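## Task

Pull the spring pin and lift the stand's post four holes higher (10.2 cm), then lock it there with the pin. The post must never fall while unpinned, and it must never be lowered quickly, even when held. The wooden block has to finish resting on the post's top plate. Any number of robots may help. At the end, every gripper must be open and every robot backed away; nothing may stay in place only because a robot holds it. No robot may tip over or be left leaning.

## Robot and tools

Robots: two identical Hello Robot Stretch 3 units, r1 and r2. Each has a two-wheel differential base (0.33 m long, 0.34 m wide, passive omni wheel at the back), a lift carriage on a vertical mast, and a telescoping arm that reaches out to the robot's right side. The base cannot slide sideways, so you move the gripper forward or back by driving. A spin on the spot pivots about the point between the drive wheels, 0.05 m behind the front edge. With the arm retracted and wrist folded, the spin sweeps a 0.28 m radius; an unfolded level wrist reaches past that. The pin has a pull knob; once it is out, the post sinks unless supported, so hold the post before pulling and lift it gently.

Frames: the base frame sits on the floor midway between the drive wheels, x forward, y left, z up. hand_pose is reported in it, at the point where closed fingertips meet; with all wrist joints at zero its x axis points up, y back along the arm toward the mast, z toward the robot's rear. The odometry frame is the base frame as it was when the scene began. Each robot reports in its own frames, so only images, lidar_m, wrist_depth_mm and head_depth_mm show where the robots are relative to each other.

execute_actions(actions, cameras): actions is a list holding one action (or empty to just read state and images). An action is an object keyed "r1" and/or "r2"; each may contain base, joints and contact_limits. base takes exactly one command, a relative offset from where the base last reported itself: translate_m (metres, -1 to 1, positive forward) or rotate_rad (radians, -3.2 to 3.2, positive counter-clockwise seen from above). joints holds absolute targets by name: lift_m 0 to 1.1 m (arm height on the mast); arm_m 0 to 0.52 m (extension); wrist_yaw_rad -1.345 to 4.42 (0 along the arm, positive toward the front, 3.0 folded over the base); wrist_pitch_rad -1.57 to 0.451 (0 level, negative tips fingers down); wrist_roll_rad -2.911 to 2.911 (0 fingers side by side, level); gripper_m -0.089 to 0.179 (bigger is wider; actual tip gap is 0.007 m less when nearly shut, 0.025 m less when wide, zero below 0.007); head_pan_rad -3.953 to 1.73 (0 ahead, positive left, -1.57 along the arm); head_tilt_rad -1.53 to 0.419 (negative down). contact_limits takes only arm_m, a motor effort percentage 1 to 100 at which the arm motion halts (contact_stop); negative sense when retracting; too small halts at once. All motions in one action start together; none runs past 15 s. A joint, base or robot you omit may keep pushing toward its previous target. An unknown key or out-of-range number rejects the whole call with no motion. cameras lists names such as r1_head_camera, r1_nav_camera, r1_wrist_camera (same for r2) or "all"; omitted or null gives all, [] gives none. If a result reports a stop, later calls in the same reply are skipped.

wait(seconds 0 to 10): commands nothing, returns state and images. zoom_image(camera, region [x0,y0,x1,y1] pixels, top-left origin, at most 504x504) enlarges part of that camera's latest full image. finished_scene(scene) ends the given scene for good; only call it once the goal holds by itself.

Result lines: joint_positions; base_odometry (wheel counts only, so slip looks like travel; heading -3.142 to 3.142, positive left); turned_by_wheels and turned_by_imu since last result; base_tilt in degrees, forward and right positive, with a fixed bias up to about 4 degrees. base_status and joint_status: done (for the base, wheels turned the full amount even if slipping), off_target (stopped short, may still push), contact_stop, time_out or torque_fault (old target dropped; it holds where it stopped unless slack or off). on_its_own covers uncommanded joints; "held at" is the held target, not the position. motor_effort is percent of maximum, positive toward higher values, peak in brackets; readings carry bias and noise; positive wheel effort pushes forward. lidar_m: 12 distances in 30-degree sectors from straight ahead counter-clockwise (4th left, 7th behind, 10th right), plane 0.17 m up, 0.15 to 12 m, "-" means nothing; mast and low lift can hide sectors 5, 6, 9, 10. wrist_depth_mm (45-1000) and head_depth_mm (280-4000, sideways image) are 7x7 grids of median depth, top-left first.

Behaviour: arm and lift halt and go limp when pressing firmly; a limp lift can sag under load or rise if fingers close on a surface. Base, wrist and head never stop on contact. A wrist pushed hard for seconds shuts off for 10 s. Fast base speed (0.30 m/s, 1.9 rad/s) needs lift below 0.30, arm below 0.03 and yaw above 2.54; otherwise 0.10 m/s and 0.63 rad/s. Grip by commanding below the object width; release by commanding at least 0.02 above the touch value; readings do not confirm a grasp. Fold or unfold the wrist only with lift 0.32 to 0.95, pitch -0.4, roll near 0; once folded the lift may go to 0.25. With yaw below -0.4, keep pitch at -0.5 or lower.

Avoid: letting the post fall or descend fast; robot-to-robot contact (driving further once touching presses hard and can end the run); two robots carrying one load while driving unevenly (travel may differ up to 2.5 cm per metre); arm pushing at grip heights above about 0.45 m; driving while holding something fixed; snagging furniture, especially reversing. If tilted, undo the last move in small steps, pull the gripper free, and drop lift to about 0.2. A loose object may occasionally get nudged.

Each tool is called after "Call:" as a command line: name --argument value for each argument, lists and objects as JSON in quotes; but a table of rows of numbers goes row by row, as --pt "numbers of a row", without its own name.

## Session

Call:
execute_actions --actions '[]'

Scene clock: 0.00 s.
r1.base_odometry: x=+0.000 y=+0.000 heading=+0.000 (m, m, rad; r1's odometry frame)
r1.turned_by_wheels: +0.000 (rad since the last result)
r1.turned_by_imu: +0.000 (rad since the last result)
r1.base_tilt: forward=+0.5 right=-0.5 (deg)
r1.lidar_m: 1.22 1.08 1.08 1.27 1.33 1.34 1.58 2.83 2.59 2.44 3.46 2.07
r1.head_depth_mm: 1786 1809 1835 1877 1914 1934 1960 / 1593 1631 1650 1667 1689 1716 1744 / 1464 1467 1481 1509 1520 1561 1560 / 1325 1334 1351 1363 1384 1405 1417 / 1224 1231 1243 1255 1269 1283 1300 / 1137 1138 1143 1163 1169 1182 1197 / 1057 1061 1075 1084 1092 1102 1113
r1.base_status: not commanded
r1.joint_positions: lift_m=+0.483 arm_m=+0.002 wrist_yaw_rad=+2.903 wrist_pitch_rad=-0.478 wrist_roll_rad=+0.015 gripper_m=+0.037 head_pan_rad=+0.010 head_tilt_rad=-0.017
r1.joint_status: not commanded
r1.motor_effort: left_wheel=+0 right_wheel=+0 lift_m=+35 arm_m=-1 wrist_yaw_rad=+0 wrist_pitch_rad=+6 wrist_roll_rad=-1 gripper_m=+0 head_pan_rad=+0 head_tilt_rad=+2 (%)
r1.hand_pose: x=+0.0299 y=+0.0637 z=+0.4824 quat_wxyz=(+0.249, +0.707, +0.083, +0.657) (m; r1's base frame)
r1.wrist_depth_mm: - - - - - 941 852 / - - - - - - 901 / - - - - - - 955 / 987 - - - - - - / 851 - 926 901 919 941 961 / 714 - - 768 790 789 805 / 630 632 653 658 636 680 692
r2.base_odometry: x=+0.000 y=+0.000 heading=+0.000 (m, m, rad; r2's odometry frame)
r2.turned_by_wheels: +0.000 (rad since the last result)
r2.turned_by_imu: +0.000 (rad since the last result)
r2.base_tilt: forward=-0.5 right=-0.8 (deg)
r2.lidar_m: 2.42 2.57 3.13 1.18 2.84 4.71 2.08 1.60 1.57 1.67 2.42 2.68
r2.head_depth_mm: 1755 2600 2660 2636 2627 2620 2363 / 1771 2580 2855 2825 2817 2796 2355 / 1769 2606 3003 3024 2984 2954 2352 / 1766 2619 3258 3279 3244 3120 2358 / 1779 2610 3510 3527 3474 3369 2319 / 1769 2633 3821 3770 3775 3616 2338 / 1788 2616 3859 3802 3776 3117 2133
r2.base_status: not commanded
r2.joint_positions: lift_m=+0.491 arm_m=+0.002 wrist_yaw_rad=+3.017 wrist_pitch_rad=-0.524 wrist_roll_rad=-0.005 gripper_m=+0.037 head_pan_rad=+0.005 head_tilt_rad=+0.011
r2.joint_status: not commanded
r2.motor_effort: left_wheel=+0 right_wheel=+0 lift_m=+22 arm_m=+0 wrist_yaw_rad=+0 wrist_pitch_rad=+5 wrist_roll_rad=+0 gripper_m=+0 head_pan_rad=+0 head_tilt_rad=+1 (%)
r2.hand_pose: x=+0.0049 y=+0.0614 z=+0.4810 quat_wxyz=(+0.225, +0.691, +0.141, +0.672) (m; r2's base frame)
r2.wrist_depth_mm: - - - - - - - / - - - - - - - / - - - - - - - / 926 951 973 958 957 952 993 / 796 825 - 838 829 833 823 / 696 695 - 697 725 704 703 / 606 619 602 609 619 610 621
pictures: r1_head_camera (sideways: a quarter turn clockwise sets it upright), r1_nav_camera (sideways: a quarter turn counterclockwise sets it upright), r1_wrist_camera, r2_head_camera (sideways: a quarter turn clockwise sets it upright), r2_nav_camera (sideways: a quarter turn counterclockwise sets it upright), r2_wrist_camera
Images, in order (width x height): r1_head_camera 896x504, r1_nav_camera 672x504, r1_wrist_camera 644x364, r2_head_camera 896x504, r2_nav_camera 672x504, r2_wrist_camera 644x364.

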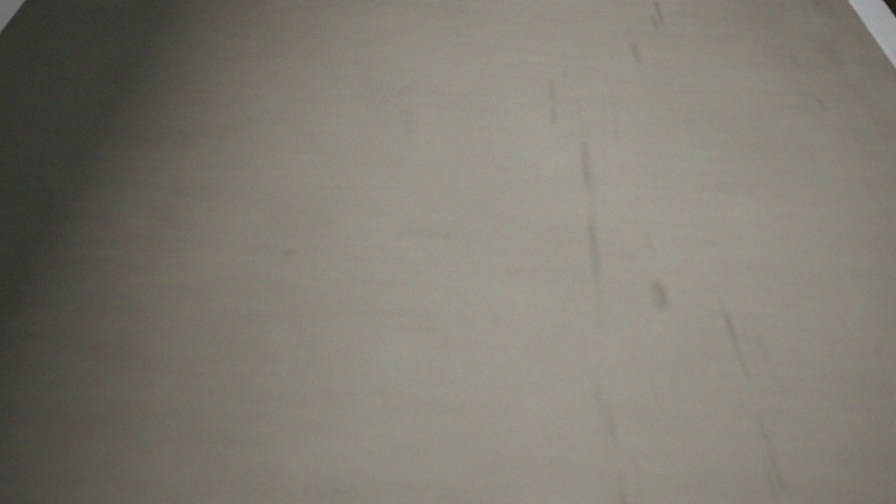

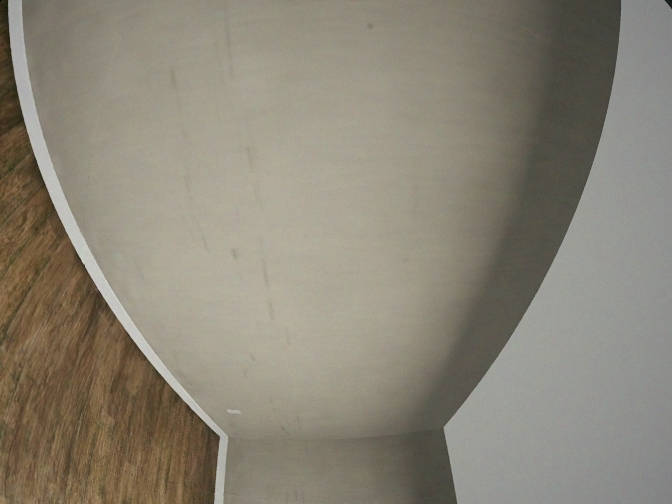

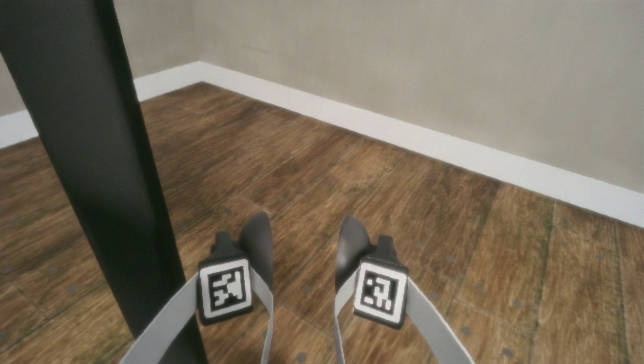

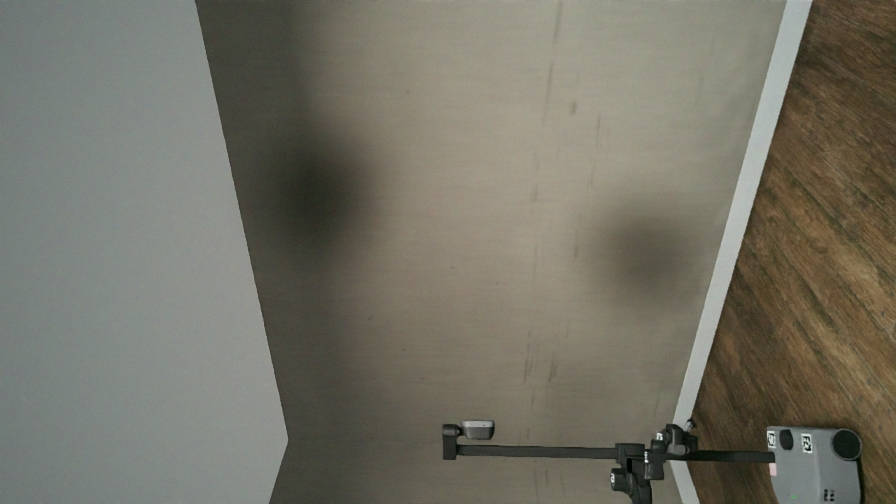

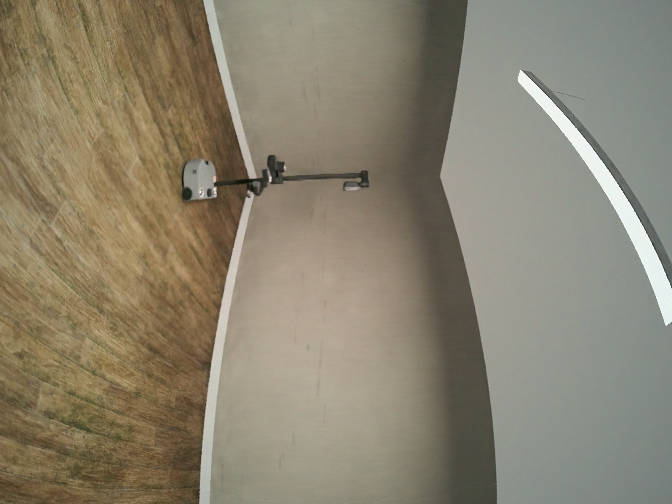

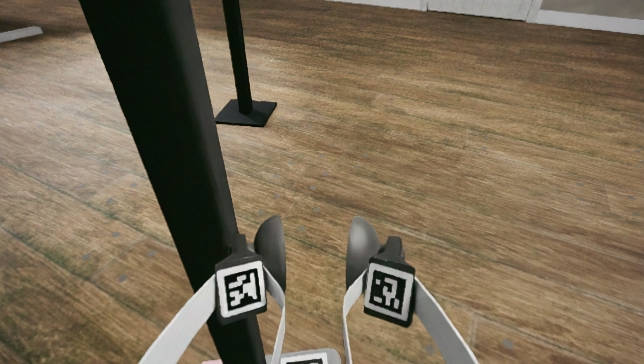

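Call:
execute_actions --actions '[{"r1":{"joints":{"head_pan_rad":-2.2,"head_tilt_rad":-0.4}},"r2":{"joints":{"head_pan_rad":1.57,"head_tilt_rad":-0.6}}}]' --cameras '["r1_head_camera","r1_nav_camera","r2_head_camera","r2_nav_camera"]'

Scene clock: 3.47 s.
r1.base_odometry: x=+0.000 y=+0.000 heading=+0.000 (m, m, rad; r1's odometry frame)
r1.turned_by_wheels: +0.000 (rad since the last result)
r1.turned_by_imu: +0.001 (rad since the last result)
r1.base_tilt: forward=+0.4 right=-0.5 (deg)
r1.lidar_m: 1.23 1.08 1.08 1.27 1.34 1.34 1.58 2.85 2.59 2.44 3.46 2.07
r1.head_depth_mm: - - - 3318 2328 1799 1449 / - - - 3320 2314 1777 1449 / - - - 3316 2321 1758 1440 / - - - 3261 2307 1767 1450 / - - - 3291 2305 1759 1447 / - - - 3255 2301 1759 1436 / - - - 3265 2276 1768 1448
r1.base_status: not commanded
r1.joint_positions: lift_m=+0.483 arm_m=+0.002 wrist_yaw_rad=+2.903 wrist_pitch_rad=-0.478 wrist_roll_rad=+0.015 gripper_m=+0.037 head_pan_rad=-2.193 head_tilt_rad=-0.395
r1.joint_status: all done
r1.motor_effort: left_wheel=-1(1) right_wheel=-1(1) lift_m=+36(37) arm_m=+0(1) wrist_yaw_rad=+1(1) wrist_pitch_rad=+6(6) wrist_roll_rad=+0(0) gripper_m=+1(0) head_pan_rad=-2(30) head_tilt_rad=-2(27) (%)
r1.hand_pose: x=+0.0299 y=+0.0637 z=+0.4824 quat_wxyz=(+0.249, +0.707, +0.083, +0.657) (m; r1's base frame)
r1.wrist_depth_mm: - - - - - 985 844 / - - - - - - 887 / - - - - - - 905 / - - - - - - - / 844 - 908 880 894 926 956 / 718 - - 765 776 784 811 / 623 623 651 659 644 674 720
r2.base_odometry: x=+0.000 y=+0.000 heading=+0.000 (m, m, rad; r2's odometry frame)
r2.turned_by_wheels: +0.000 (rad since the last result)
r2.turned_by_imu: +0.000 (rad since the last result)
r2.base_tilt: forward=-0.5 right=-0.8 (deg)
r2.lidar_m: 2.42 2.57 3.14 1.18 2.86 4.73 2.08 1.60 1.57 1.67 2.42 2.69
r2.head_depth_mm: 2754 2996 3198 2475 1874 1497 1249 / 2896 3157 3365 2423 1864 1496 1248 / 3088 3419 3485 2432 1838 1490 1251 / 3264 3643 3539 2437 1842 1487 1240 / 3543 3913 2987 2233 1789 1480 1243 / 3783 - 3159 2416 1826 1479 1227 / - - 3489 2379 1826 1496 1265
r2.base_status: not commanded
r2.joint_positions: lift_m=+0.491 arm_m=+0.002 wrist_yaw_rad=+3.017 wrist_pitch_rad=-0.524 wrist_roll_rad=-0.005 gripper_m=+0.037 head_pan_rad=+1.563 head_tilt_rad=-0.592
r2.joint_status: all done
r2.motor_effort: left_wheel=+0(0) right_wheel=+0(1) lift_m=+22(22) arm_m=+0(0) wrist_yaw_rad=-1(1) wrist_pitch_rad=+5(5) wrist_roll_rad=+0(0) gripper_m=+0(0) head_pan_rad=+3(29) head_tilt_rad=-4(33) (%)
r2.hand_pose: x=+0.0049 y=+0.0614 z=+0.4810 quat_wxyz=(+0.225, +0.691, +0.141, +0.672) (m; r2's base frame)
r2.wrist_depth_mm: - - - - - - - / - - - - - - - / - - - - - - - / 962 982 965 957 995 984 994 / 808 798 - 843 832 811 843 / 698 700 - 709 728 701 711 / 608 613 596 619 622 609 622
pictures: r1_head_camera (sideways: a quarter turn clockwise sets it upright), r1_nav_camera (sideways: a quarter turn counterclockwise sets it upright), r2_head_camera (sideways: a quarter turn clockwise sets it upright), r2_nav_camera (sideways: a quarter turn counterclockwise sets it upright)
Images, in order (width x height): r1_head_camera 896x504, r1_nav_camera 672x504, r2_head_camera 896x504, r2_nav_camera 672x504.

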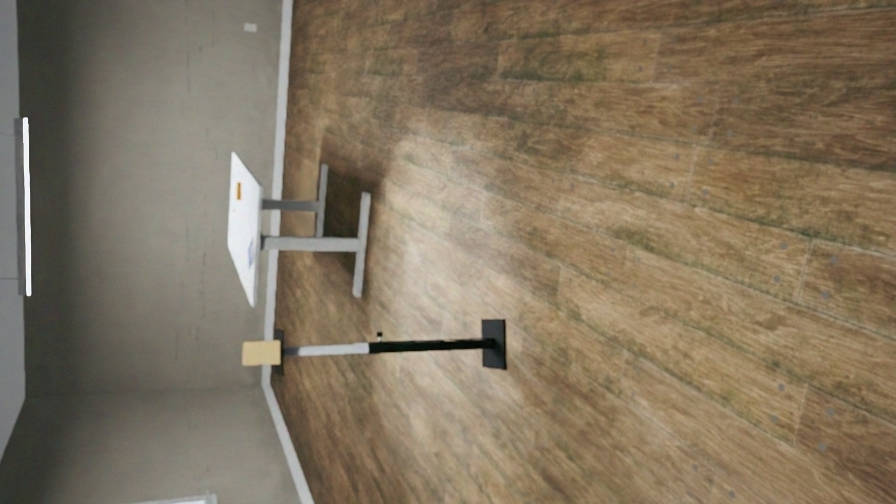

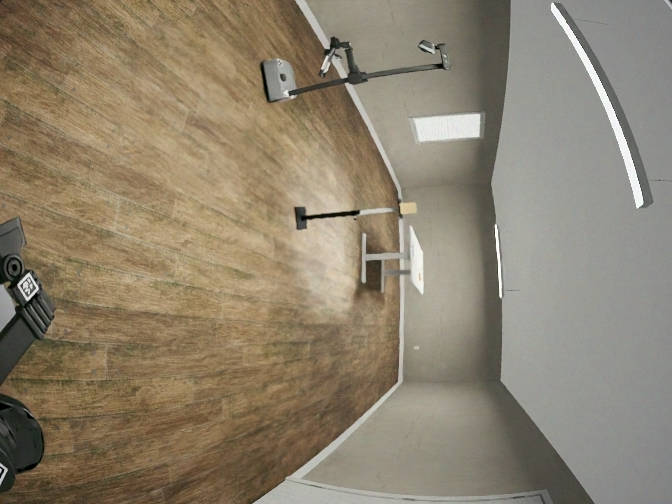

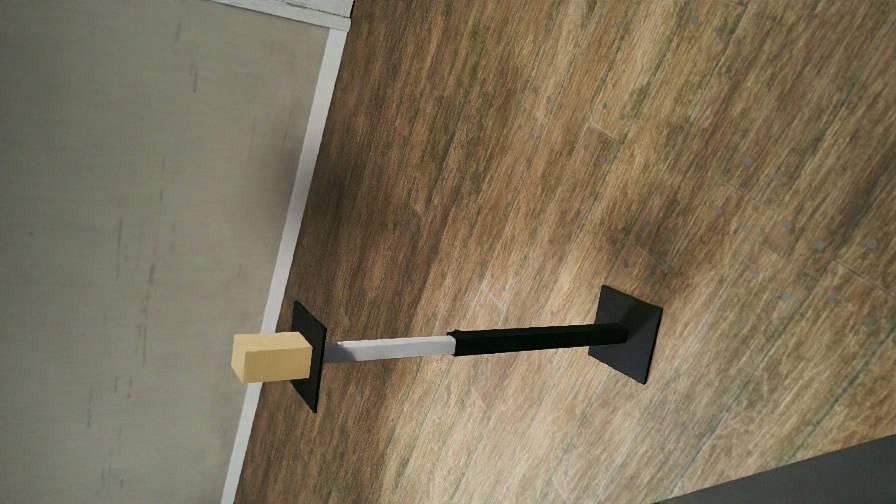

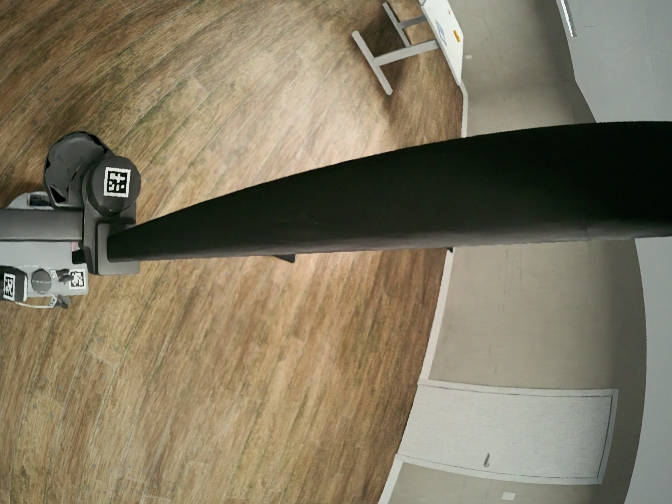

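Call:
execute_actions --actions '[{"r1":{"base":{"rotate_rad":0.855},"joints":{"lift_m":0.27,"head_pan_rad":-2.6}},"r2":{"base":{"rotate_rad":2.13},"joints":{"lift_m":0.27,"head_pan_rad":-1.0}}}]' --cameras '[]'

Call:
execute_actions --actions '[{"r1":{"base":{"translate_m":-1}},"r2":{"base":{"translate_m":0.7}}}]' --cameras '[]'

Call:
execute_actions --actions '[{"r1":{"base":{"translate_m":-1}},"r2":{"base":{"rotate_rad":0.715},"joints":{"head_pan_rad":-1.57,"head_tilt_rad":-0.8}}}]' --cameras '[]'

Call:
execute_actions --actions '[{"r1":{"base":{"translate_m":-0.65},"joints":{"head_pan_rad":-1.57,"head_tilt_rad":-0.8}},"r2":{"joints":{"lift_m":0.75,"wrist_pitch_rad":-0.4}}}]' --cameras '["r1_head_camera","r2_head_camera"]'

Scene clock: 17.50 s.
r1.base_odometry: x=+0.000 y=+0.000 heading=+0.855 (m, m, rad; r1's odometry frame)
r1.turned_by_wheels: +0.855 (rad since the last result)
r1.turned_by_imu: +0.858 (rad since the last result)
r1.base_tilt: forward=+0.4 right=-0.6 (deg)
r1.lidar_m: 1.08 1.16 1.36 1.34 1.43 2.09 4.48 2.45 3.52 3.10 1.40 1.10
r1.head_depth_mm: - - - 3140 2323 1789 1450 / - - - 3304 2318 1757 1439 / - - - 3299 2328 1768 1439 / - - - 3272 2281 1769 1443 / - - - 3055 2281 1758 1440 / 3787 - - 2602 2275 1760 1437 / 3512 3696 3866 3194 2262 1772 1433
r1.base_status: done
r1.joint_positions: lift_m=+0.270 arm_m=+0.002 wrist_yaw_rad=+2.903 wrist_pitch_rad=-0.479 wrist_roll_rad=+0.015 gripper_m=+0.037 head_pan_rad=-2.593 head_tilt_rad=-0.395
r1.joint_status: all done
r1.motor_effort: left_wheel=-2(5) right_wheel=+1(7) lift_m=+26(31) arm_m=+0(0) wrist_yaw_rad=+1(1) wrist_pitch_rad=+7(7) wrist_roll_rad=+0(0) gripper_m=+0(0) head_pan_rad=-2(21) head_tilt_rad=-1(3) (%)
r1.hand_pose: x=+0.0299 y=+0.0636 z=+0.2696 quat_wxyz=(+0.249, +0.707, +0.083, +0.657) (m; r1's base frame)
r1.wrist_depth_mm: - - - - - - - / - - - - - - - / 771 846 864 888 923 973 - / 647 675 678 701 714 747 771 / 536 - 582 576 591 601 614 / 479 - - 489 505 503 513 / - - - 423 416 436 443
r2.base_odometry: x=+0.000 y=+0.000 heading=+2.130 (m, m, rad; r2's odometry frame)
r2.turned_by_wheels: +2.130 (rad since the last result)
r2.turned_by_imu: +2.168 (rad since the last result)
r2.base_tilt: forward=-0.5 right=-0.9 (deg)
r2.lidar_m: 2.85 4.27 2.01 1.59 1.58 1.69 2.53 2.68 2.42 2.48 3.13 1.17
r2.head_depth_mm: 2668 2928 3191 2471 1876 1500 1252 / 2685 2981 3176 2470 1852 1487 1250 / 2726 2990 3223 2455 1852 1488 1242 / 2776 3061 3313 2403 1839 1488 1243 / 2796 3090 3351 2431 1841 1480 1238 / 2870 3170 3391 2429 1830 1487 1238 / 2874 3227 3450 2402 1818 1470 1235
r2.base_status: done
r2.joint_positions: lift_m=+0.270 arm_m=+0.002 wrist_yaw_rad=+3.017 wrist_pitch_rad=-0.525 wrist_roll_rad=-0.005 gripper_m=+0.037 head_pan_rad=-0.993 head_tilt_rad=-0.593
r2.joint_status: all done
r2.motor_effort: left_wheel=-1(6) right_wheel=+1(7) lift_m=+17(20) arm_m=+0(0) wrist_yaw_rad=-1(0) wrist_pitch_rad=+5(5) wrist_roll_rad=+0(0) gripper_m=+0(0) head_pan_rad=-2(31) head_tilt_rad=-3(4) (%)
r2.hand_pose: x=+0.0049 y=+0.0612 z=+0.2598 quat_wxyz=(+0.226, +0.691, +0.141, +0.672) (m; r2's base frame)
r2.wrist_depth_mm: - - - - - - - / - - - - - - - / 756 775 764 792 778 785 788 / 624 620 627 632 625 632 625 / 518 516 - 541 530 523 528 / 460 - - - 467 453 453 / - - - - 397 392 396
pictures: none
No camera images: the call's "cameras" was empty. Leave "cameras" out to get every camera's image.

Scene clock: 22.43 s.
r1.base_odometry: x=-0.656 y=-0.754 heading=+0.855 (m, m, rad; r1's odometry frame)
r1.turned_by_wheels: +0.000 (rad since the last result)
r1.turned_by_imu: -0.002 (rad since the last result)
r1.base_tilt: forward=+0.4 right=-0.6 (deg)
r1.lidar_m: 2.08 1.87 1.46 1.43 1.51 2.26 3.50 1.65 2.06 3.36 2.70 2.11
r1.head_depth_mm: - - - 3341 2295 1788 1450 / - - - 3319 2334 1788 1449 / - - - 3048 2201 1764 1449 / - - - 3283 2278 1769 1451 / - - - 3268 2185 1765 1444 / 3668 3995 - 2219 2011 1764 1436 / 3429 3581 3786 3016 2180 1763 1440
r1.base_status: done
r1.joint_positions: lift_m=+0.270 arm_m=+0.002 wrist_yaw_rad=+2.903 wrist_pitch_rad=-0.479 wrist_roll_rad=+0.015 gripper_m=+0.037 head_pan_rad=-2.593 head_tilt_rad=-0.396
r1.joint_status: not commanded
r1.motor_effort: left_wheel=-2(10) right_wheel=+2(5) lift_m=+28(27) arm_m=-1(2) wrist_yaw_rad=+0(0) wrist_pitch_rad=+7(7) wrist_roll_rad=+0(0) gripper_m=+0(0) head_pan_rad=-2(2) head_tilt_rad=-2(2) (%)
r1.hand_pose: x=+0.0299 y=+0.0635 z=+0.2695 quat_wxyz=(+0.249, +0.707, +0.083, +0.657) (m; r1's base frame)
r1.wrist_depth_mm: - - - - - - - / - - - - - - - / 777 840 849 886 926 939 989 / 636 663 701 701 730 725 752 / 530 - 587 570 587 597 633 / 484 - - 485 505 510 514 / - - - 427 420 444 441
r2.base_odometry: x=-0.371 y=+0.593 heading=+2.130 (m, m, rad; r2's odometry frame)
r2.turned_by_wheels: +0.000 (rad since the last result)
r2.turned_by_imu: +0.003 (rad since the last result)
r2.base_tilt: forward=-0.5 right=-0.9 (deg)
r2.lidar_m: 2.16 5.01 2.36 1.87 1.85 1.99 2.99 3.30 1.91 1.97 0.62 3.10
r2.head_depth_mm: 2371 2616 2889 2476 1864 1495 1254 / 2444 2703 2954 2462 1870 1489 1241 / 2488 2727 3011 2434 1846 1484 1246 / 2518 2794 3057 783 1831 1477 1230 / 2574 2796 3136 684 1659 1400 1196 / 2616 2905 3167 2397 1829 1465 1238 / 2647 2936 3176 2393 1826 1469 1237
r2.base_status: done
r2.joint_positions: lift_m=+0.270 arm_m=+0.002 wrist_yaw_rad=+3.017 wrist_pitch_rad=-0.525 wrist_roll_rad=-0.005 gripper_m=+0.037 head_pan_rad=-0.993 head_tilt_rad=-0.593
r2.joint_status: not commanded
r2.motor_effort: left_wheel=-2(6) right_wheel=+0(5) lift_m=+17(17) arm_m=+0(0) wrist_yaw_rad=-1(0) wrist_pitch_rad=+5(5) wrist_roll_rad=+0(0) gripper_m=-1(0) head_pan_rad=-2(2) head_tilt_rad=-4(5) (%)
r2.hand_pose: x=+0.0049 y=+0.0612 z=+0.2598 quat_wxyz=(+0.226, +0.691, +0.141, +0.672) (m; r2's base frame)
r2.wrist_depth_mm: - - - - - - - / - - - - - - - / 768 750 776 768 785 778 776 / 620 615 621 618 632 638 632 / 517 517 - 537 530 527 524 / 456 - - - 465 455 459 / - - - - 393 394 393
pictures: none
No camera images: the call's "cameras" was empty. Leave "cameras" out to get every camera's image.

Scene clock: 27.37 s.
r1.base_odometry: x=-1.313 y=-1.509 heading=+0.855 (m, m, rad; r1's odometry frame)
r1.turned_by_wheels: +0.000 (rad since the last result)
r1.turned_by_imu: -0.002 (rad since the last result)
r1.base_tilt: forward=+0.5 right=-0.6 (deg)
r1.lidar_m: 3.08 2.00 1.53 1.51 1.64 2.41 2.50 4.28 0.85 1.49 3.49 3.13
r1.head_depth_mm: - - - 2957 2324 1791 1458 / - - - 3274 2310 1781 1436 / - - - 3244 2312 1786 1440 / - - - 3293 2290 1764 1437 / - - - 3269 2278 1768 1437 / 3608 3879 - 3229 2274 1765 1440 / 3293 3516 3644 3072 2113 1027 1117
r1.base_status: done
r1.joint_positions: lift_m=+0.270 arm_m=+0.002 wrist_yaw_rad=+2.903 wrist_pitch_rad=-0.479 wrist_roll_rad=+0.015 gripper_m=+0.037 head_pan_rad=-2.593 head_tilt_rad=-0.396
r1.joint_status: not commanded
r1.motor_effort: left_wheel=-2(9) right_wheel=+1(6) lift_m=+27(27) arm_m=-1(0) wrist_yaw_rad=+0(2) wrist_pitch_rad=+7(7) wrist_roll_rad=+0(0) gripper_m=+1(1) head_pan_rad=-2(2) head_tilt_rad=-1(2) (%)
r1.hand_pose: x=+0.0298 y=+0.0635 z=+0.2695 quat_wxyz=(+0.249, +0.707, +0.083, +0.657) (m; r1's base frame)
r1.wrist_depth_mm: - - - - - - - / - - - - - - - / 766 857 870 888 935 954 975 / 641 673 689 690 710 734 746 / 525 - 577 568 591 594 603 / 476 - - 493 513 500 502 / - - - 425 412 441 443
r2.base_odometry: x=-0.371 y=+0.593 heading=+2.845 (m, m, rad; r2's odometry frame)
r2.turned_by_wheels: +0.715 (rad since the last result)
r2.turned_by_imu: +0.726 (rad since the last result)
r2.base_tilt: forward=-0.5 right=-0.9 (deg)
r2.lidar_m: 3.44 2.09 1.85 1.85 2.19 3.30 3.31 3.27 1.38 0.62 3.45 2.16
r2.head_depth_mm: 2446 2744 1675 1660 1563 1321 1148 / 2522 2827 2406 1768 1558 1311 1151 / 2611 2864 702 1876 1548 1326 1144 / 2663 2932 700 1761 1474 1283 1145 / 2796 3030 2368 1860 1543 1313 1144 / 2829 3106 2345 1859 1535 1305 1143 / 2952 3176 2324 1855 1541 1305 1137
r2.base_status: done
r2.joint_positions: lift_m=+0.270 arm_m=+0.002 wrist_yaw_rad=+3.017 wrist_pitch_rad=-0.525 wrist_roll_rad=-0.005 gripper_m=+0.037 head_pan_rad=-1.563 head_tilt_rad=-0.790
r2.joint_status: all done
r2.motor_effort: left_wheel=-1(7) right_wheel=+0(5) lift_m=+17(17) arm_m=+0(0) wrist_yaw_rad=-1(1) wrist_pitch_rad=+5(5) wrist_roll_rad=+0(0) gripper_m=+0(0) head_pan_rad=-2(26) head_tilt_rad=-5(20) (%)
r2.hand_pose: x=+0.0049 y=+0.0612 z=+0.2598 quat_wxyz=(+0.226, +0.691, +0.141, +0.672) (m; r2's base frame)
r2.wrist_depth_mm: - - - - - - - / - - - - - - - / 772 750 777 791 791 782 778 / 621 611 628 618 628 632 629 / 515 516 - 535 533 509 530 / 460 - - - 463 453 456 / - - - - 393 394 396
pictures: none
No camera images: the call's "cameras" was empty. Leave "cameras" out to get every camera's image.

Scene clock: 32.57 s.
r1.base_odometry: x=-1.739 y=-1.999 heading=+0.855 (m, m, rad; r1's odometry frame)
r1.turned_by_wheels: +0.000 (rad since the last result)
r1.turned_by_imu: -0.001 (rad since the last result)
r1.base_tilt: forward=+0.5 right=-0.6 (deg)
r1.lidar_m: 3.75 2.07 1.60 1.59 1.70 2.49 3.05 1.87 3.27 0.72 3.42 3.81
r1.head_depth_mm: 2794 2779 2201 1767 1520 1307 1158 / 2851 2761 2172 1782 1512 1309 1159 / 2880 2779 2189 1775 1524 1317 1164 / 2859 2793 2159 1778 1513 1320 1163 / 2805 2672 829 1632 1436 1316 1166 / 1098 801 1747 1655 1518 1307 1159 / 2989 2803 2160 1793 1512 1321 1164
r1.base_status: done
r1.joint_positions: lift_m=+0.270 arm_m=+0.002 wrist_yaw_rad=+2.903 wrist_pitch_rad=-0.479 wrist_roll_rad=+0.015 gripper_m=+0.037 head_pan_rad=-1.577 head_tilt_rad=-0.790
r1.joint_status: all done
r1.motor_effort: left_wheel=-1(9) right_wheel=+1(6) lift_m=+26(28) arm_m=+0(0) wrist_yaw_rad=+1(0) wrist_pitch_rad=+7(7) wrist_roll_rad=+0(0) gripper_m=+1(1) head_pan_rad=+3(30) head_tilt_rad=-4(29) (%)
r1.hand_pose: x=+0.0298 y=+0.0635 z=+0.2695 quat_wxyz=(+0.249, +0.707, +0.083, +0.657) (m; r1's base frame)
r1.wrist_depth_mm: - - - - - - - / - - - - - - - / 747 866 855 888 914 940 - / 652 675 689 697 718 716 766 / 531 - 580 573 583 595 618 / 474 - - 485 505 507 508 / - - - 424 418 442 445
r2.base_odometry: x=-0.371 y=+0.593 heading=+2.845 (m, m, rad; r2's odometry frame)
r2.turned_by_wheels: +0.000 (rad since the last result)
r2.turned_by_imu: +0.001 (rad since the last result)
r2.base_tilt: forward=-0.5 right=-0.9 (deg)
r2.lidar_m: 3.43 2.08 1.85 1.85 2.20 3.32 3.32 3.25 2.87 0.62 3.44 2.16
r2.head_depth_mm: 2464 2754 2422 1883 1548 1357 - / 2512 2829 2391 1890 1558 1359 - / 2590 2897 702 1886 1546 1337 - / 2665 2921 698 1680 1467 1302 - / 2763 3025 2188 1743 1536 1337 1090 / 2843 3134 2361 1848 1536 1310 1139 / 2988 3158 2341 1842 1529 1308 1140
r2.base_status: not commanded
r2.joint_positions: lift_m=+0.750 arm_m=+0.002 wrist_yaw_rad=+3.017 wrist_pitch_rad=-0.420 wrist_roll_rad=-0.005 gripper_m=+0.037 head_pan_rad=-1.563 head_tilt_rad=-0.790
r2.joint_status: all done
r2.motor_effort: left_wheel=-1(1) right_wheel=+1(0) lift_m=+27(27) arm_m=+0(0) wrist_yaw_rad=+1(0) wrist_pitch_rad=+8(10) wrist_roll_rad=+0(0) gripper_m=-1(0) head_pan_rad=-4(3) head_tilt_rad=-6(5) (%)
r2.hand_pose: x=+0.0067 y=+0.0755 z=+0.7619 quat_wxyz=(+0.190, +0.697, +0.105, +0.683) (m; r2's base frame)
r2.wrist_depth_mm: - - - - - - - / - - - - - - - / - - - - - - - / - - - - - - - / - - - - - - - / - - - - - - - / 894 912 922 928 935 935 955
pictures: r1_head_camera (sideways: a quarter turn clockwise sets it upright), r2_head_camera (sideways: a quarter turn clockwise sets it upright)
Images, in order (width x height): r1_head_camera 896x504, r2_head_camera 896x504.

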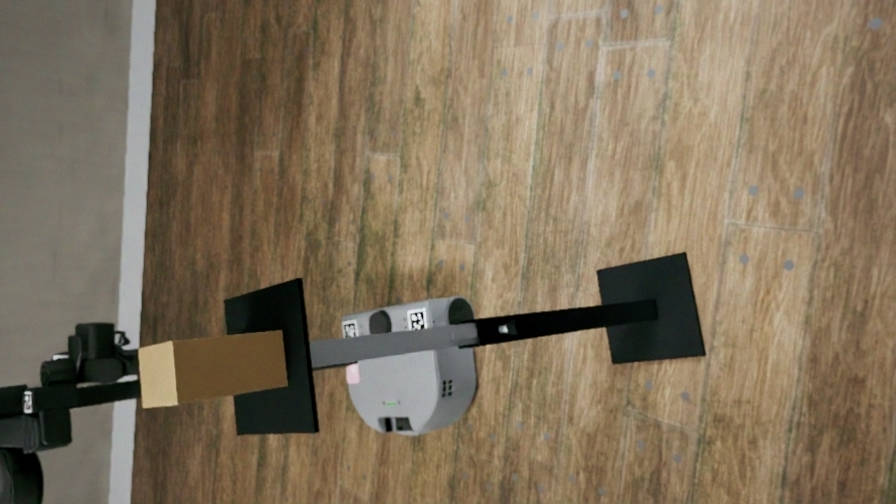

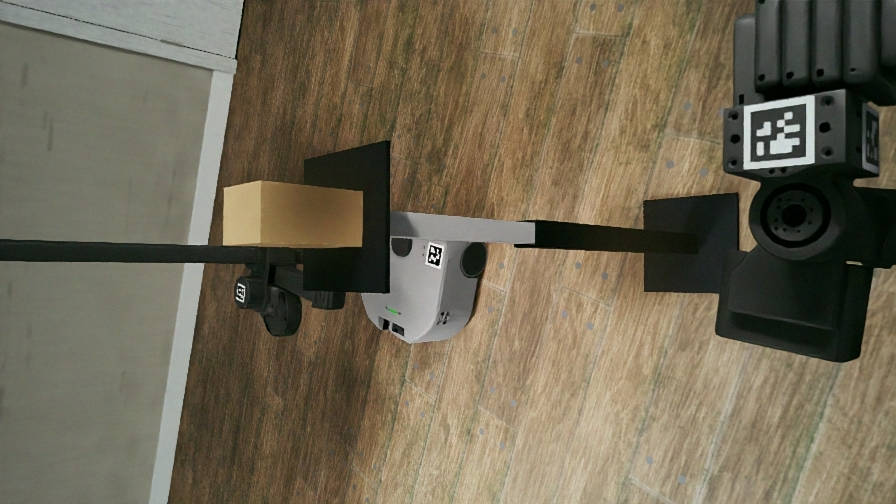

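Call:
execute_actions --actions '[{"r1":{"base":{"rotate_rad":0.19},"joints":{"lift_m":0.55,"wrist_pitch_rad":-0.4}},"r2":{"joints":{"wrist_yaw_rad":0,"gripper_m":0.12}}}]' --cameras '[]'

Call:
execute_actions --actions '[{"r1":{"joints":{"wrist_yaw_rad":0,"gripper_m":0.1}},"r2":{"joints":{"wrist_pitch_rad":0}}}]' --cameras '[]'

Call:
execute_actions --actions '[{"r1":{"joints":{"wrist_pitch_rad":0.03}}}]'

Scene clock: 39.23 s.
r1.base_odometry: x=-1.739 y=-1.999 heading=+1.045 (m, m, rad; r1's odometry frame)
r1.turned_by_wheels: +0.190 (rad since the last result)
r1.turned_by_imu: +0.190 (rad since the last result)
r1.base_tilt: forward=+0.6 right=-0.6 (deg)
r1.lidar_m: 3.11 1.79 1.59 1.58 1.86 3.34 1.87 3.71 3.19 0.72 3.73 3.73
r1.head_depth_mm: 2741 2752 2165 1784 1504 1316 1166 / 2808 2815 2191 1777 1505 1323 1182 / 2910 2676 1987 1741 1509 1311 1183 / 1073 714 855 1642 1433 1303 1200 / 3099 2764 2115 1697 1517 1317 1162 / 3192 2756 2145 1778 1514 1311 1166 / 3303 2772 2173 1798 1509 1309 1165
r1.base_status: done
r1.joint_positions: lift_m=+0.550 arm_m=+0.002 wrist_yaw_rad=+2.903 wrist_pitch_rad=-0.420 wrist_roll_rad=+0.015 gripper_m=+0.037 head_pan_rad=-1.577 head_tilt_rad=-0.791
r1.joint_status: all done
r1.motor_effort: left_wheel=-2(7) right_wheel=+2(8) lift_m=+44(46) arm_m=+0(0) wrist_yaw_rad=+1(1) wrist_pitch_rad=+9(10) wrist_roll_rad=+0(1) gripper_m=+0(0) head_pan_rad=+3(3) head_tilt_rad=-5(5) (%)
r1.hand_pose: x=+0.0317 y=+0.0711 z=+0.5619 quat_wxyz=(+0.229, +0.709, +0.063, +0.664) (m; r1's base frame)
r1.wrist_depth_mm: - - - - - - - / - - - - - - - / - - - - - - - / - - - - - - - / - - - - - - - / 848 - - 885 940 955 951 / 735 748 743 780 766 790 819
r2.base_odometry: x=-0.371 y=+0.593 heading=+2.845 (m, m, rad; r2's odometry frame)
r2.turned_by_wheels: +0.000 (rad since the last result)
r2.turned_by_imu: +0.001 (rad since the last result)
r2.base_tilt: forward=-0.5 right=-0.8 (deg)
r2.lidar_m: 3.45 2.09 1.85 1.85 2.19 3.31 3.32 3.27 2.87 0.62 3.42 2.16
r2.head_depth_mm: 2475 2791 2397 1892 1552 1362 - / 2515 2833 2387 1875 1559 1349 - / 2622 2906 703 1876 1593 1349 - / 2644 1396 698 1680 1470 - 1136 / 2759 1428 2356 1734 1584 1308 1145 / 2880 3089 2346 1853 1527 1307 1142 / 2950 3128 2326 1848 1537 1306 1142
r2.base_status: not commanded
r2.joint_positions: lift_m=+0.750 arm_m=+0.002 wrist_yaw_rad=+0.003 wrist_pitch_rad=-0.420 wrist_roll_rad=-0.005 gripper_m=+0.120 head_pan_rad=-1.563 head_tilt_rad=-0.790
r2.joint_status: all done
r2.motor_effort: left_wheel=-2(2) right_wheel=+1(1) lift_m=+27(26) arm_m=+0(0) wrist_yaw_rad=-4(4) wrist_pitch_rad=+8(8) wrist_roll_rad=+0(0) gripper_m=+0(83) head_pan_rad=-3(2) head_tilt_rad=-4(6) (%)
r2.hand_pose: x=-0.0209 y=-0.3710 z=+0.7619 quat_wxyz=(+0.694, +0.149, -0.689, -0.146) (m; r2's base frame)
r2.wrist_depth_mm: - - - 891 - - - / - - - - - - - / - - - - - - - / - - - - - - - / - - - - - - - / - - - - - - - / 929 893 915 900 910 937 932
pictures: none
No camera images: the call's "cameras" was empty. Leave "cameras" out to get every camera's image.

Scene clock: 41.70 s.
r1.base_odometry: x=-1.739 y=-1.999 heading=+1.045 (m, m, rad; r1's odometry frame)
r1.turned_by_wheels: +0.000 (rad since the last result)
r1.turned_by_imu: +0.000 (rad since the last result)
r1.base_tilt: forward=+0.6 right=-0.5 (deg)
r1.lidar_m: 3.10 1.80 1.59 1.59 1.86 3.33 1.87 3.69 3.19 0.72 3.75 3.74
r1.head_depth_mm: 2759 2767 2170 1795 1506 1313 1165 / 2803 2767 2171 1786 1501 1313 1186 / 2909 2548 1966 1741 1503 1309 1178 / 1078 715 857 1653 1444 1320 1160 / 3077 2761 2115 1691 1510 1310 1166 / 3209 2773 2170 1787 1515 1313 1164 / 3338 2772 2167 1802 1511 1313 1165
r1.base_status: not commanded
r1.joint_positions: lift_m=+0.550 arm_m=+0.002 wrist_yaw_rad=+0.003 wrist_pitch_rad=-0.420 wrist_roll_rad=+0.015 gripper_m=+0.100 head_pan_rad=-1.577 head_tilt_rad=-0.791
r1.joint_status: all done
r1.motor_effort: left_wheel=-2(2) right_wheel=+2(2) lift_m=+44(44) arm_m=-1(0) wrist_yaw_rad=-2(1) wrist_pitch_rad=+8(9) wrist_roll_rad=+0(0) gripper_m=+0(81) head_pan_rad=+3(3) head_tilt_rad=-3(5) (%)
r1.hand_pose: x=-0.0209 y=-0.3708 z=+0.5619 quat_wxyz=(+0.687, +0.148, -0.696, -0.148) (m; r1's base frame)
r1.wrist_depth_mm: - - - - - - - / - - - - - - - / - - - - - - - / - - - - - - - / - - - - - - - / 878 - 882 854 881 956 929 / 746 728 747 758 757 791 825
r2.base_odometry: x=-0.371 y=+0.593 heading=+2.845 (m, m, rad; r2's odometry frame)
r2.turned_by_wheels: +0.000 (rad since the last result)
r2.turned_by_imu: +0.000 (rad since the last result)
r2.base_tilt: forward=-0.5 right=-0.8 (deg)
r2.lidar_m: 3.43 2.09 1.85 1.85 2.20 3.31 3.32 3.27 2.87 0.62 3.43 2.16
r2.head_depth_mm: 2433 2773 2392 1899 1562 1354 - / 2531 2810 2396 1883 1550 1344 - / 2603 2899 702 1882 1546 1346 - / 2621 1390 698 1686 1507 - 1148 / 2719 1418 2351 1751 1543 1312 1140 / 2849 3150 2342 1858 1530 1302 1140 / 2956 3139 2335 1845 1525 1303 1137
r2.base_status: not commanded
r2.joint_positions: lift_m=+0.750 arm_m=+0.002 wrist_yaw_rad=+0.003 wrist_pitch_rad=-0.024 wrist_roll_rad=-0.005 gripper_m=+0.120 head_pan_rad=-1.563 head_tilt_rad=-0.790
r2.joint_status: all done
r2.motor_effort: left_wheel=-1(1) right_wheel=+1(1) lift_m=+27(27) arm_m=+0(0) wrist_yaw_rad=-4(4) wrist_pitch_rad=+9(9) wrist_roll_rad=+0(0) gripper_m=+0(0) head_pan_rad=-3(2) head_tilt_rad=-5(4) (%)
r2.hand_pose: x=-0.0208 y=-0.4025 z=+0.8582 quat_wxyz=(+0.709, +0.010, -0.705, -0.008) (m; r2's base frame)
r2.wrist_depth_mm: - - - - - - - / - - - 348 - - - / - - - 357 - - - / - - - 358 - - - / - - - - - - - / - - - - - - - / - - - - - - -
pictures: none
No camera images: the call's "cameras" was empty. Leave "cameras" out to get every camera's image.

Scene clock: 42.77 s.
r1.base_odometry: x=-1.739 y=-1.999 heading=+1.045 (m, m, rad; r1's odometry frame)
r1.turned_by_wheels: +0.000 (rad since the last result)
r1.turned_by_imu: +0.000 (rad since the last result)
r1.base_tilt: forward=+0.5 right=-0.6 (deg)
r1.lidar_m: 3.11 1.80 1.59 1.58 1.87 3.33 1.87 3.67 3.20 0.72 3.73 3.73
r1.head_depth_mm: 2767 2764 2161 1784 1507 1314 1158 / 2852 2728 2166 1780 1510 1316 1180 / 2896 2580 1971 1735 1512 1305 1180 / 1078 716 857 1639 1455 1313 1162 / 3114 2790 2112 1694 1511 1326 1160 / 3242 2779 2176 1783 1516 1311 1161 / 3323 2809 2204 1808 1520 1320 1162
r1.base_status: not commanded
r1.joint_positions: lift_m=+0.550 arm_m=+0.002 wrist_yaw_rad=+0.003 wrist_pitch_rad=+0.005 wrist_roll_rad=+0.015 gripper_m=+0.100 head_pan_rad=-1.577 head_tilt_rad=-0.791
r1.joint_status: all done
r1.motor_effort: left_wheel=-2(2) right_wheel=+1(2) lift_m=+44(43) arm_m=+1(0) wrist_yaw_rad=-1(2) wrist_pitch_rad=+11(11) wrist_roll_rad=+0(0) gripper_m=+0(1) head_pan_rad=+3(3) head_tilt_rad=-5(4) (%)
r1.hand_pose: x=-0.0207 y=-0.4030 z=+0.6657 quat_wxyz=(+0.702, -0.001, -0.712, +0.003) (m; r1's base frame)
r1.wrist_depth_mm: - - - 472 - - - / - - - 967 - - - / - - - - - - - / - - - - - - - / - - - - - - - / - - - - - - - / - - - - - - -
r2.base_odometry: x=-0.371 y=+0.593 heading=+2.845 (m, m, rad; r2's odometry frame)
r2.turned_by_wheels: +0.000 (rad since the last result)
r2.turned_by_imu: +0.000 (rad since the last result)
r2.base_tilt: forward=-0.5 right=-0.9 (deg)
r2.lidar_m: 3.43 2.09 1.85 1.85 2.20 3.30 3.33 3.26 2.87 0.62 3.45 2.16
r2.head_depth_mm: 2461 2725 2411 1882 1561 1350 - / 2524 2839 2398 1882 1546 1348 - / 2606 2881 703 1875 1556 1351 - / 2632 1385 698 1686 1507 - 1141 / 2758 1418 2342 1743 1538 1309 1140 / 2838 3090 2356 1868 1528 1303 1147 / 2977 3170 2318 1847 1528 1305 1144
r2.base_status: not commanded
r2.joint_positions: lift_m=+0.750 arm_m=+0.002 wrist_yaw_rad=+0.003 wrist_pitch_rad=-0.024 wrist_roll_rad=-0.005 gripper_m=+0.120 head_pan_rad=-1.563 head_tilt_rad=-0.790
r2.joint_status: not commanded
r2.motor_effort: left_wheel=-1(1) right_wheel=+1(1) lift_m=+27(27) arm_m=+0(0) wrist_yaw_rad=-3(5) wrist_pitch_rad=+9(9) wrist_roll_rad=+0(0) gripper_m=+0(1) head_pan_rad=-2(3) head_tilt_rad=-5(6) (%)
r2.hand_pose: x=-0.0208 y=-0.4025 z=+0.8582 quat_wxyz=(+0.709, +0.010, -0.705, -0.008) (m; r2's base frame)
r2.wrist_depth_mm: - - - - - - - / - - - 348 - - - / - - - 357 - - - / - - - 360 - - - / - - - - - - - / - - - - - - - / - - - - - - -
pictures: r1_head_camera (sideways: a quarter turn clockwise sets it upright), r1_nav_camera (sideways: a quarter turn counterclockwise sets it upright), r1_wrist_camera, r2_head_camera (sideways: a quarter turn clockwise sets it upright), r2_nav_camera (sideways: a quarter turn counterclockwise sets it upright), r2_wrist_camera
Images, in order (width x height): r1_head_camera 896x504, r1_nav_camera 672x504, r1_wrist_camera 644x364, r2_head_camera 896x504, r2_nav_camera 672x504, r2_wrist_camera 644x364.

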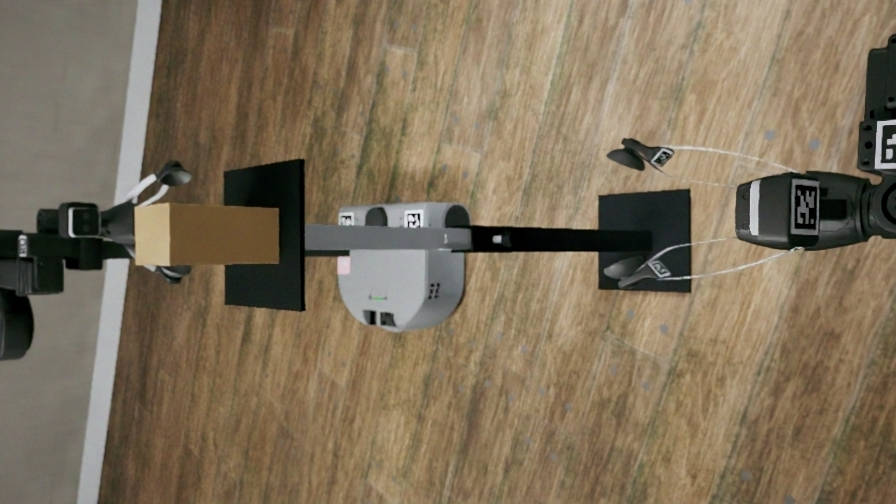

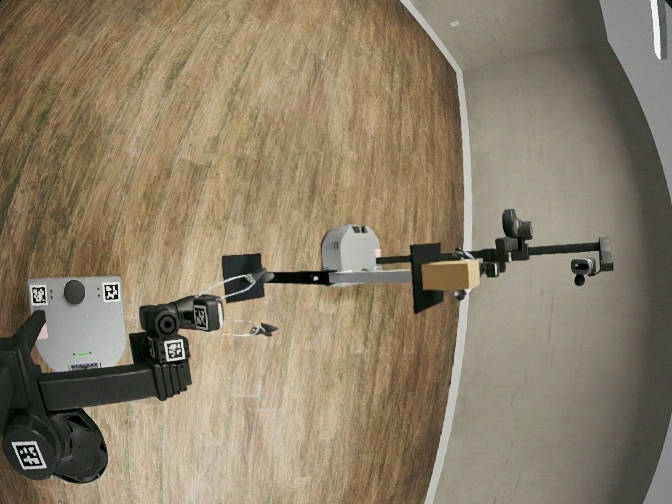

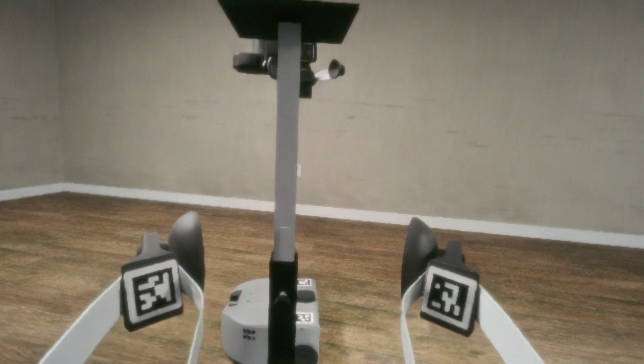

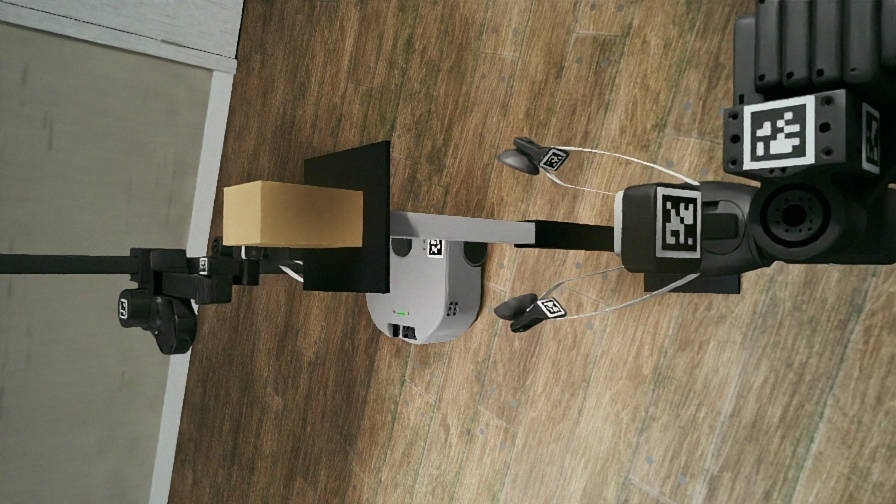

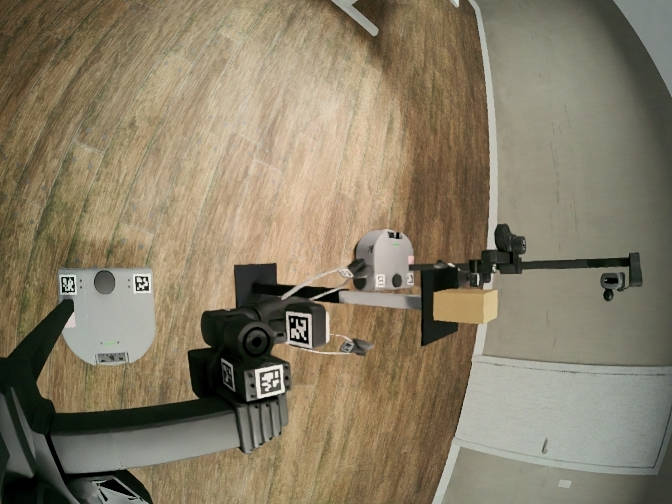

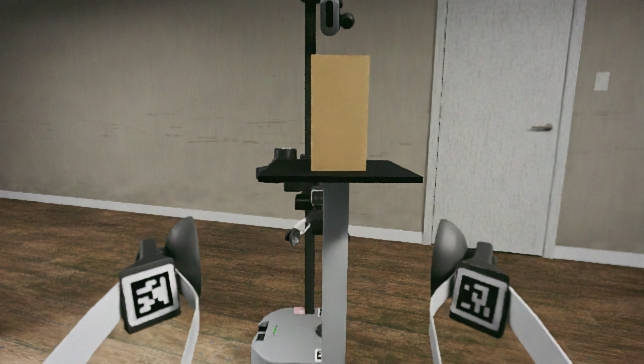

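Call:
execute_actions --actions '[{"r1":{"base":{"translate_m":0.028},"joints":{"lift_m":0.44,"arm_m":0.13,"gripper_m":0.07}},"r2":{"base":{"translate_m":-0.022},"joints":{"lift_m":0.71,"arm_m":0.1,"wrist_pitch_rad":0.03}}}]' --cameras '["r1_head_camera","r1_wrist_camera","r2_wrist_camera"]'

Scene clock: 48.13 s.
r1.base_odometry: x=-1.725 y=-1.975 heading=+1.045 (m, m, rad; r1's odometry frame)
r1.turned_by_wheels: +0.000 (rad since the last result)
r1.turned_by_imu: +0.001 (rad since the last result)
r1.base_tilt: forward=+0.5 right=-0.6 (deg)
r1.lidar_m: 3.09 1.79 1.58 1.58 1.85 3.30 1.90 3.70 3.21 0.72 3.76 3.72
r1.head_depth_mm: 2771 2741 2167 1771 1502 1312 1160 / 2821 2724 2186 1788 1512 1333 - / 2930 714 856 1742 1503 1334 1127 / 1186 824 854 1651 1476 1313 1162 / 3143 2812 2161 1708 1509 1314 1165 / 3281 2800 2170 1779 1507 1320 1161 / 3350 2788 2196 1803 1511 1312 1159
r1.base_status: done
r1.joint_positions: lift_m=+0.440 arm_m=+0.130 wrist_yaw_rad=+0.002 wrist_pitch_rad=+0.007 wrist_roll_rad=+0.015 gripper_m=+0.070 head_pan_rad=-1.577 head_tilt_rad=-0.791
r1.joint_status: all done
r1.motor_effort: left_wheel=-2(4) right_wheel=+2(7) lift_m=+27(39) arm_m=+7(0) wrist_yaw_rad=-1(2) wrist_pitch_rad=+10(11) wrist_roll_rad=+0(0) gripper_m=+1(81) head_pan_rad=+3(3) head_tilt_rad=-4(5) (%)
r1.hand_pose: x=-0.0210 y=-0.5309 z=+0.5566 quat_wxyz=(+0.702, -0.001, -0.712, +0.003) (m; r1's base frame)
r1.wrist_depth_mm: - - - 630 - - - / - - - - - - - / - - - - - - - / - - - - - - - / - - - - - - - / - - - - - - - / - - 963 943 - - -
r2.base_odometry: x=-0.350 y=+0.587 heading=+2.845 (m, m, rad; r2's odometry frame)
r2.turned_by_wheels: +0.000 (rad since the last result)
r2.turned_by_imu: +0.000 (rad since the last result)
r2.base_tilt: forward=-0.5 right=-0.8 (deg)
r2.lidar_m: 3.46 2.10 1.85 1.86 2.21 3.29 3.29 3.24 2.87 0.62 3.45 2.17
r2.head_depth_mm: 2432 2759 2398 1898 1561 1360 - / 2539 2798 2413 1878 1588 - 1126 / 2587 2872 2218 1898 1595 - 1145 / 2637 1479 671 1169 1548 1282 1149 / 2766 2889 2251 1743 1553 1306 1146 / 2869 3104 2331 1854 1540 1312 1141 / 2937 3139 2321 1857 1537 1304 1140
r2.base_status: done
r2.joint_positions: lift_m=+0.710 arm_m=+0.100 wrist_yaw_rad=+0.002 wrist_pitch_rad=+0.007 wrist_roll_rad=-0.005 gripper_m=+0.120 head_pan_rad=-1.563 head_tilt_rad=-0.790
r2.joint_status: all done
r2.motor_effort: left_wheel=-2(5) right_wheel=+1(1) lift_m=+17(25) arm_m=+3(2) wrist_yaw_rad=-3(4) wrist_pitch_rad=+9(9) wrist_roll_rad=+0(0) gripper_m=+0(0) head_pan_rad=-2(2) head_tilt_rad=-3(4) (%)
r2.hand_pose: x=-0.0211 y=-0.5011 z=+0.8267 quat_wxyz=(+0.709, -0.002, -0.705, +0.003) (m; r2's base frame)
r2.wrist_depth_mm: - - - 248 - - - / - - - 254 - - - / - - - 260 - - - / - - - - - - - / - - - 945 - - - / - - - - - - - / - - - - - - -
pictures: r1_head_camera (sideways: a quarter turn clockwise sets it upright), r1_wrist_camera, r2_wrist_camera
Images, in order (width x height): r1_head_camera 896x504, r1_wrist_camera 644x364, r2_wrist_camera 644x364.

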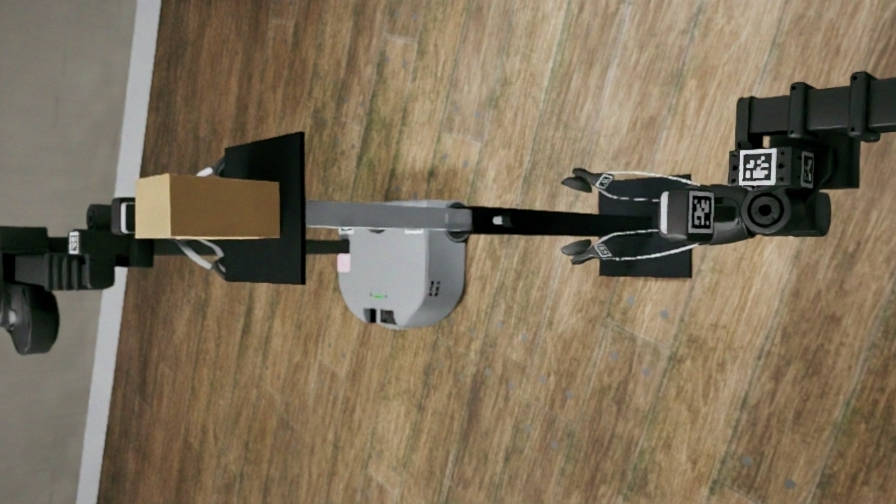

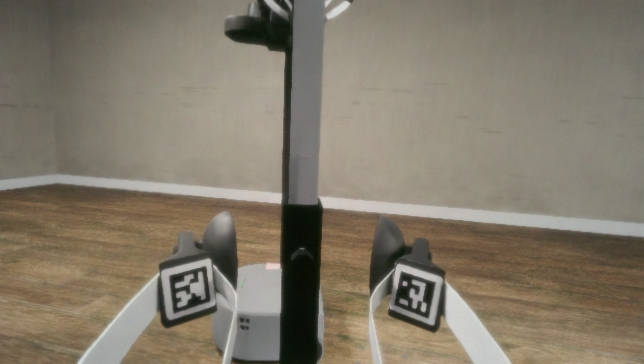

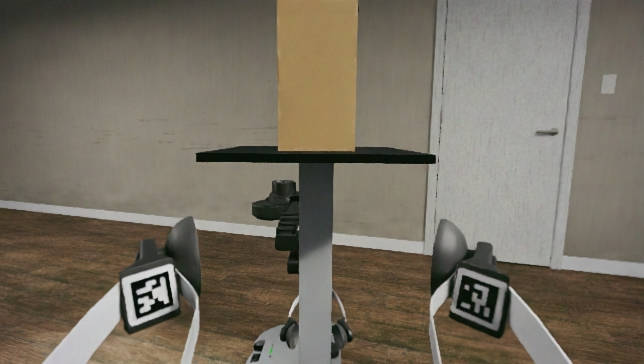

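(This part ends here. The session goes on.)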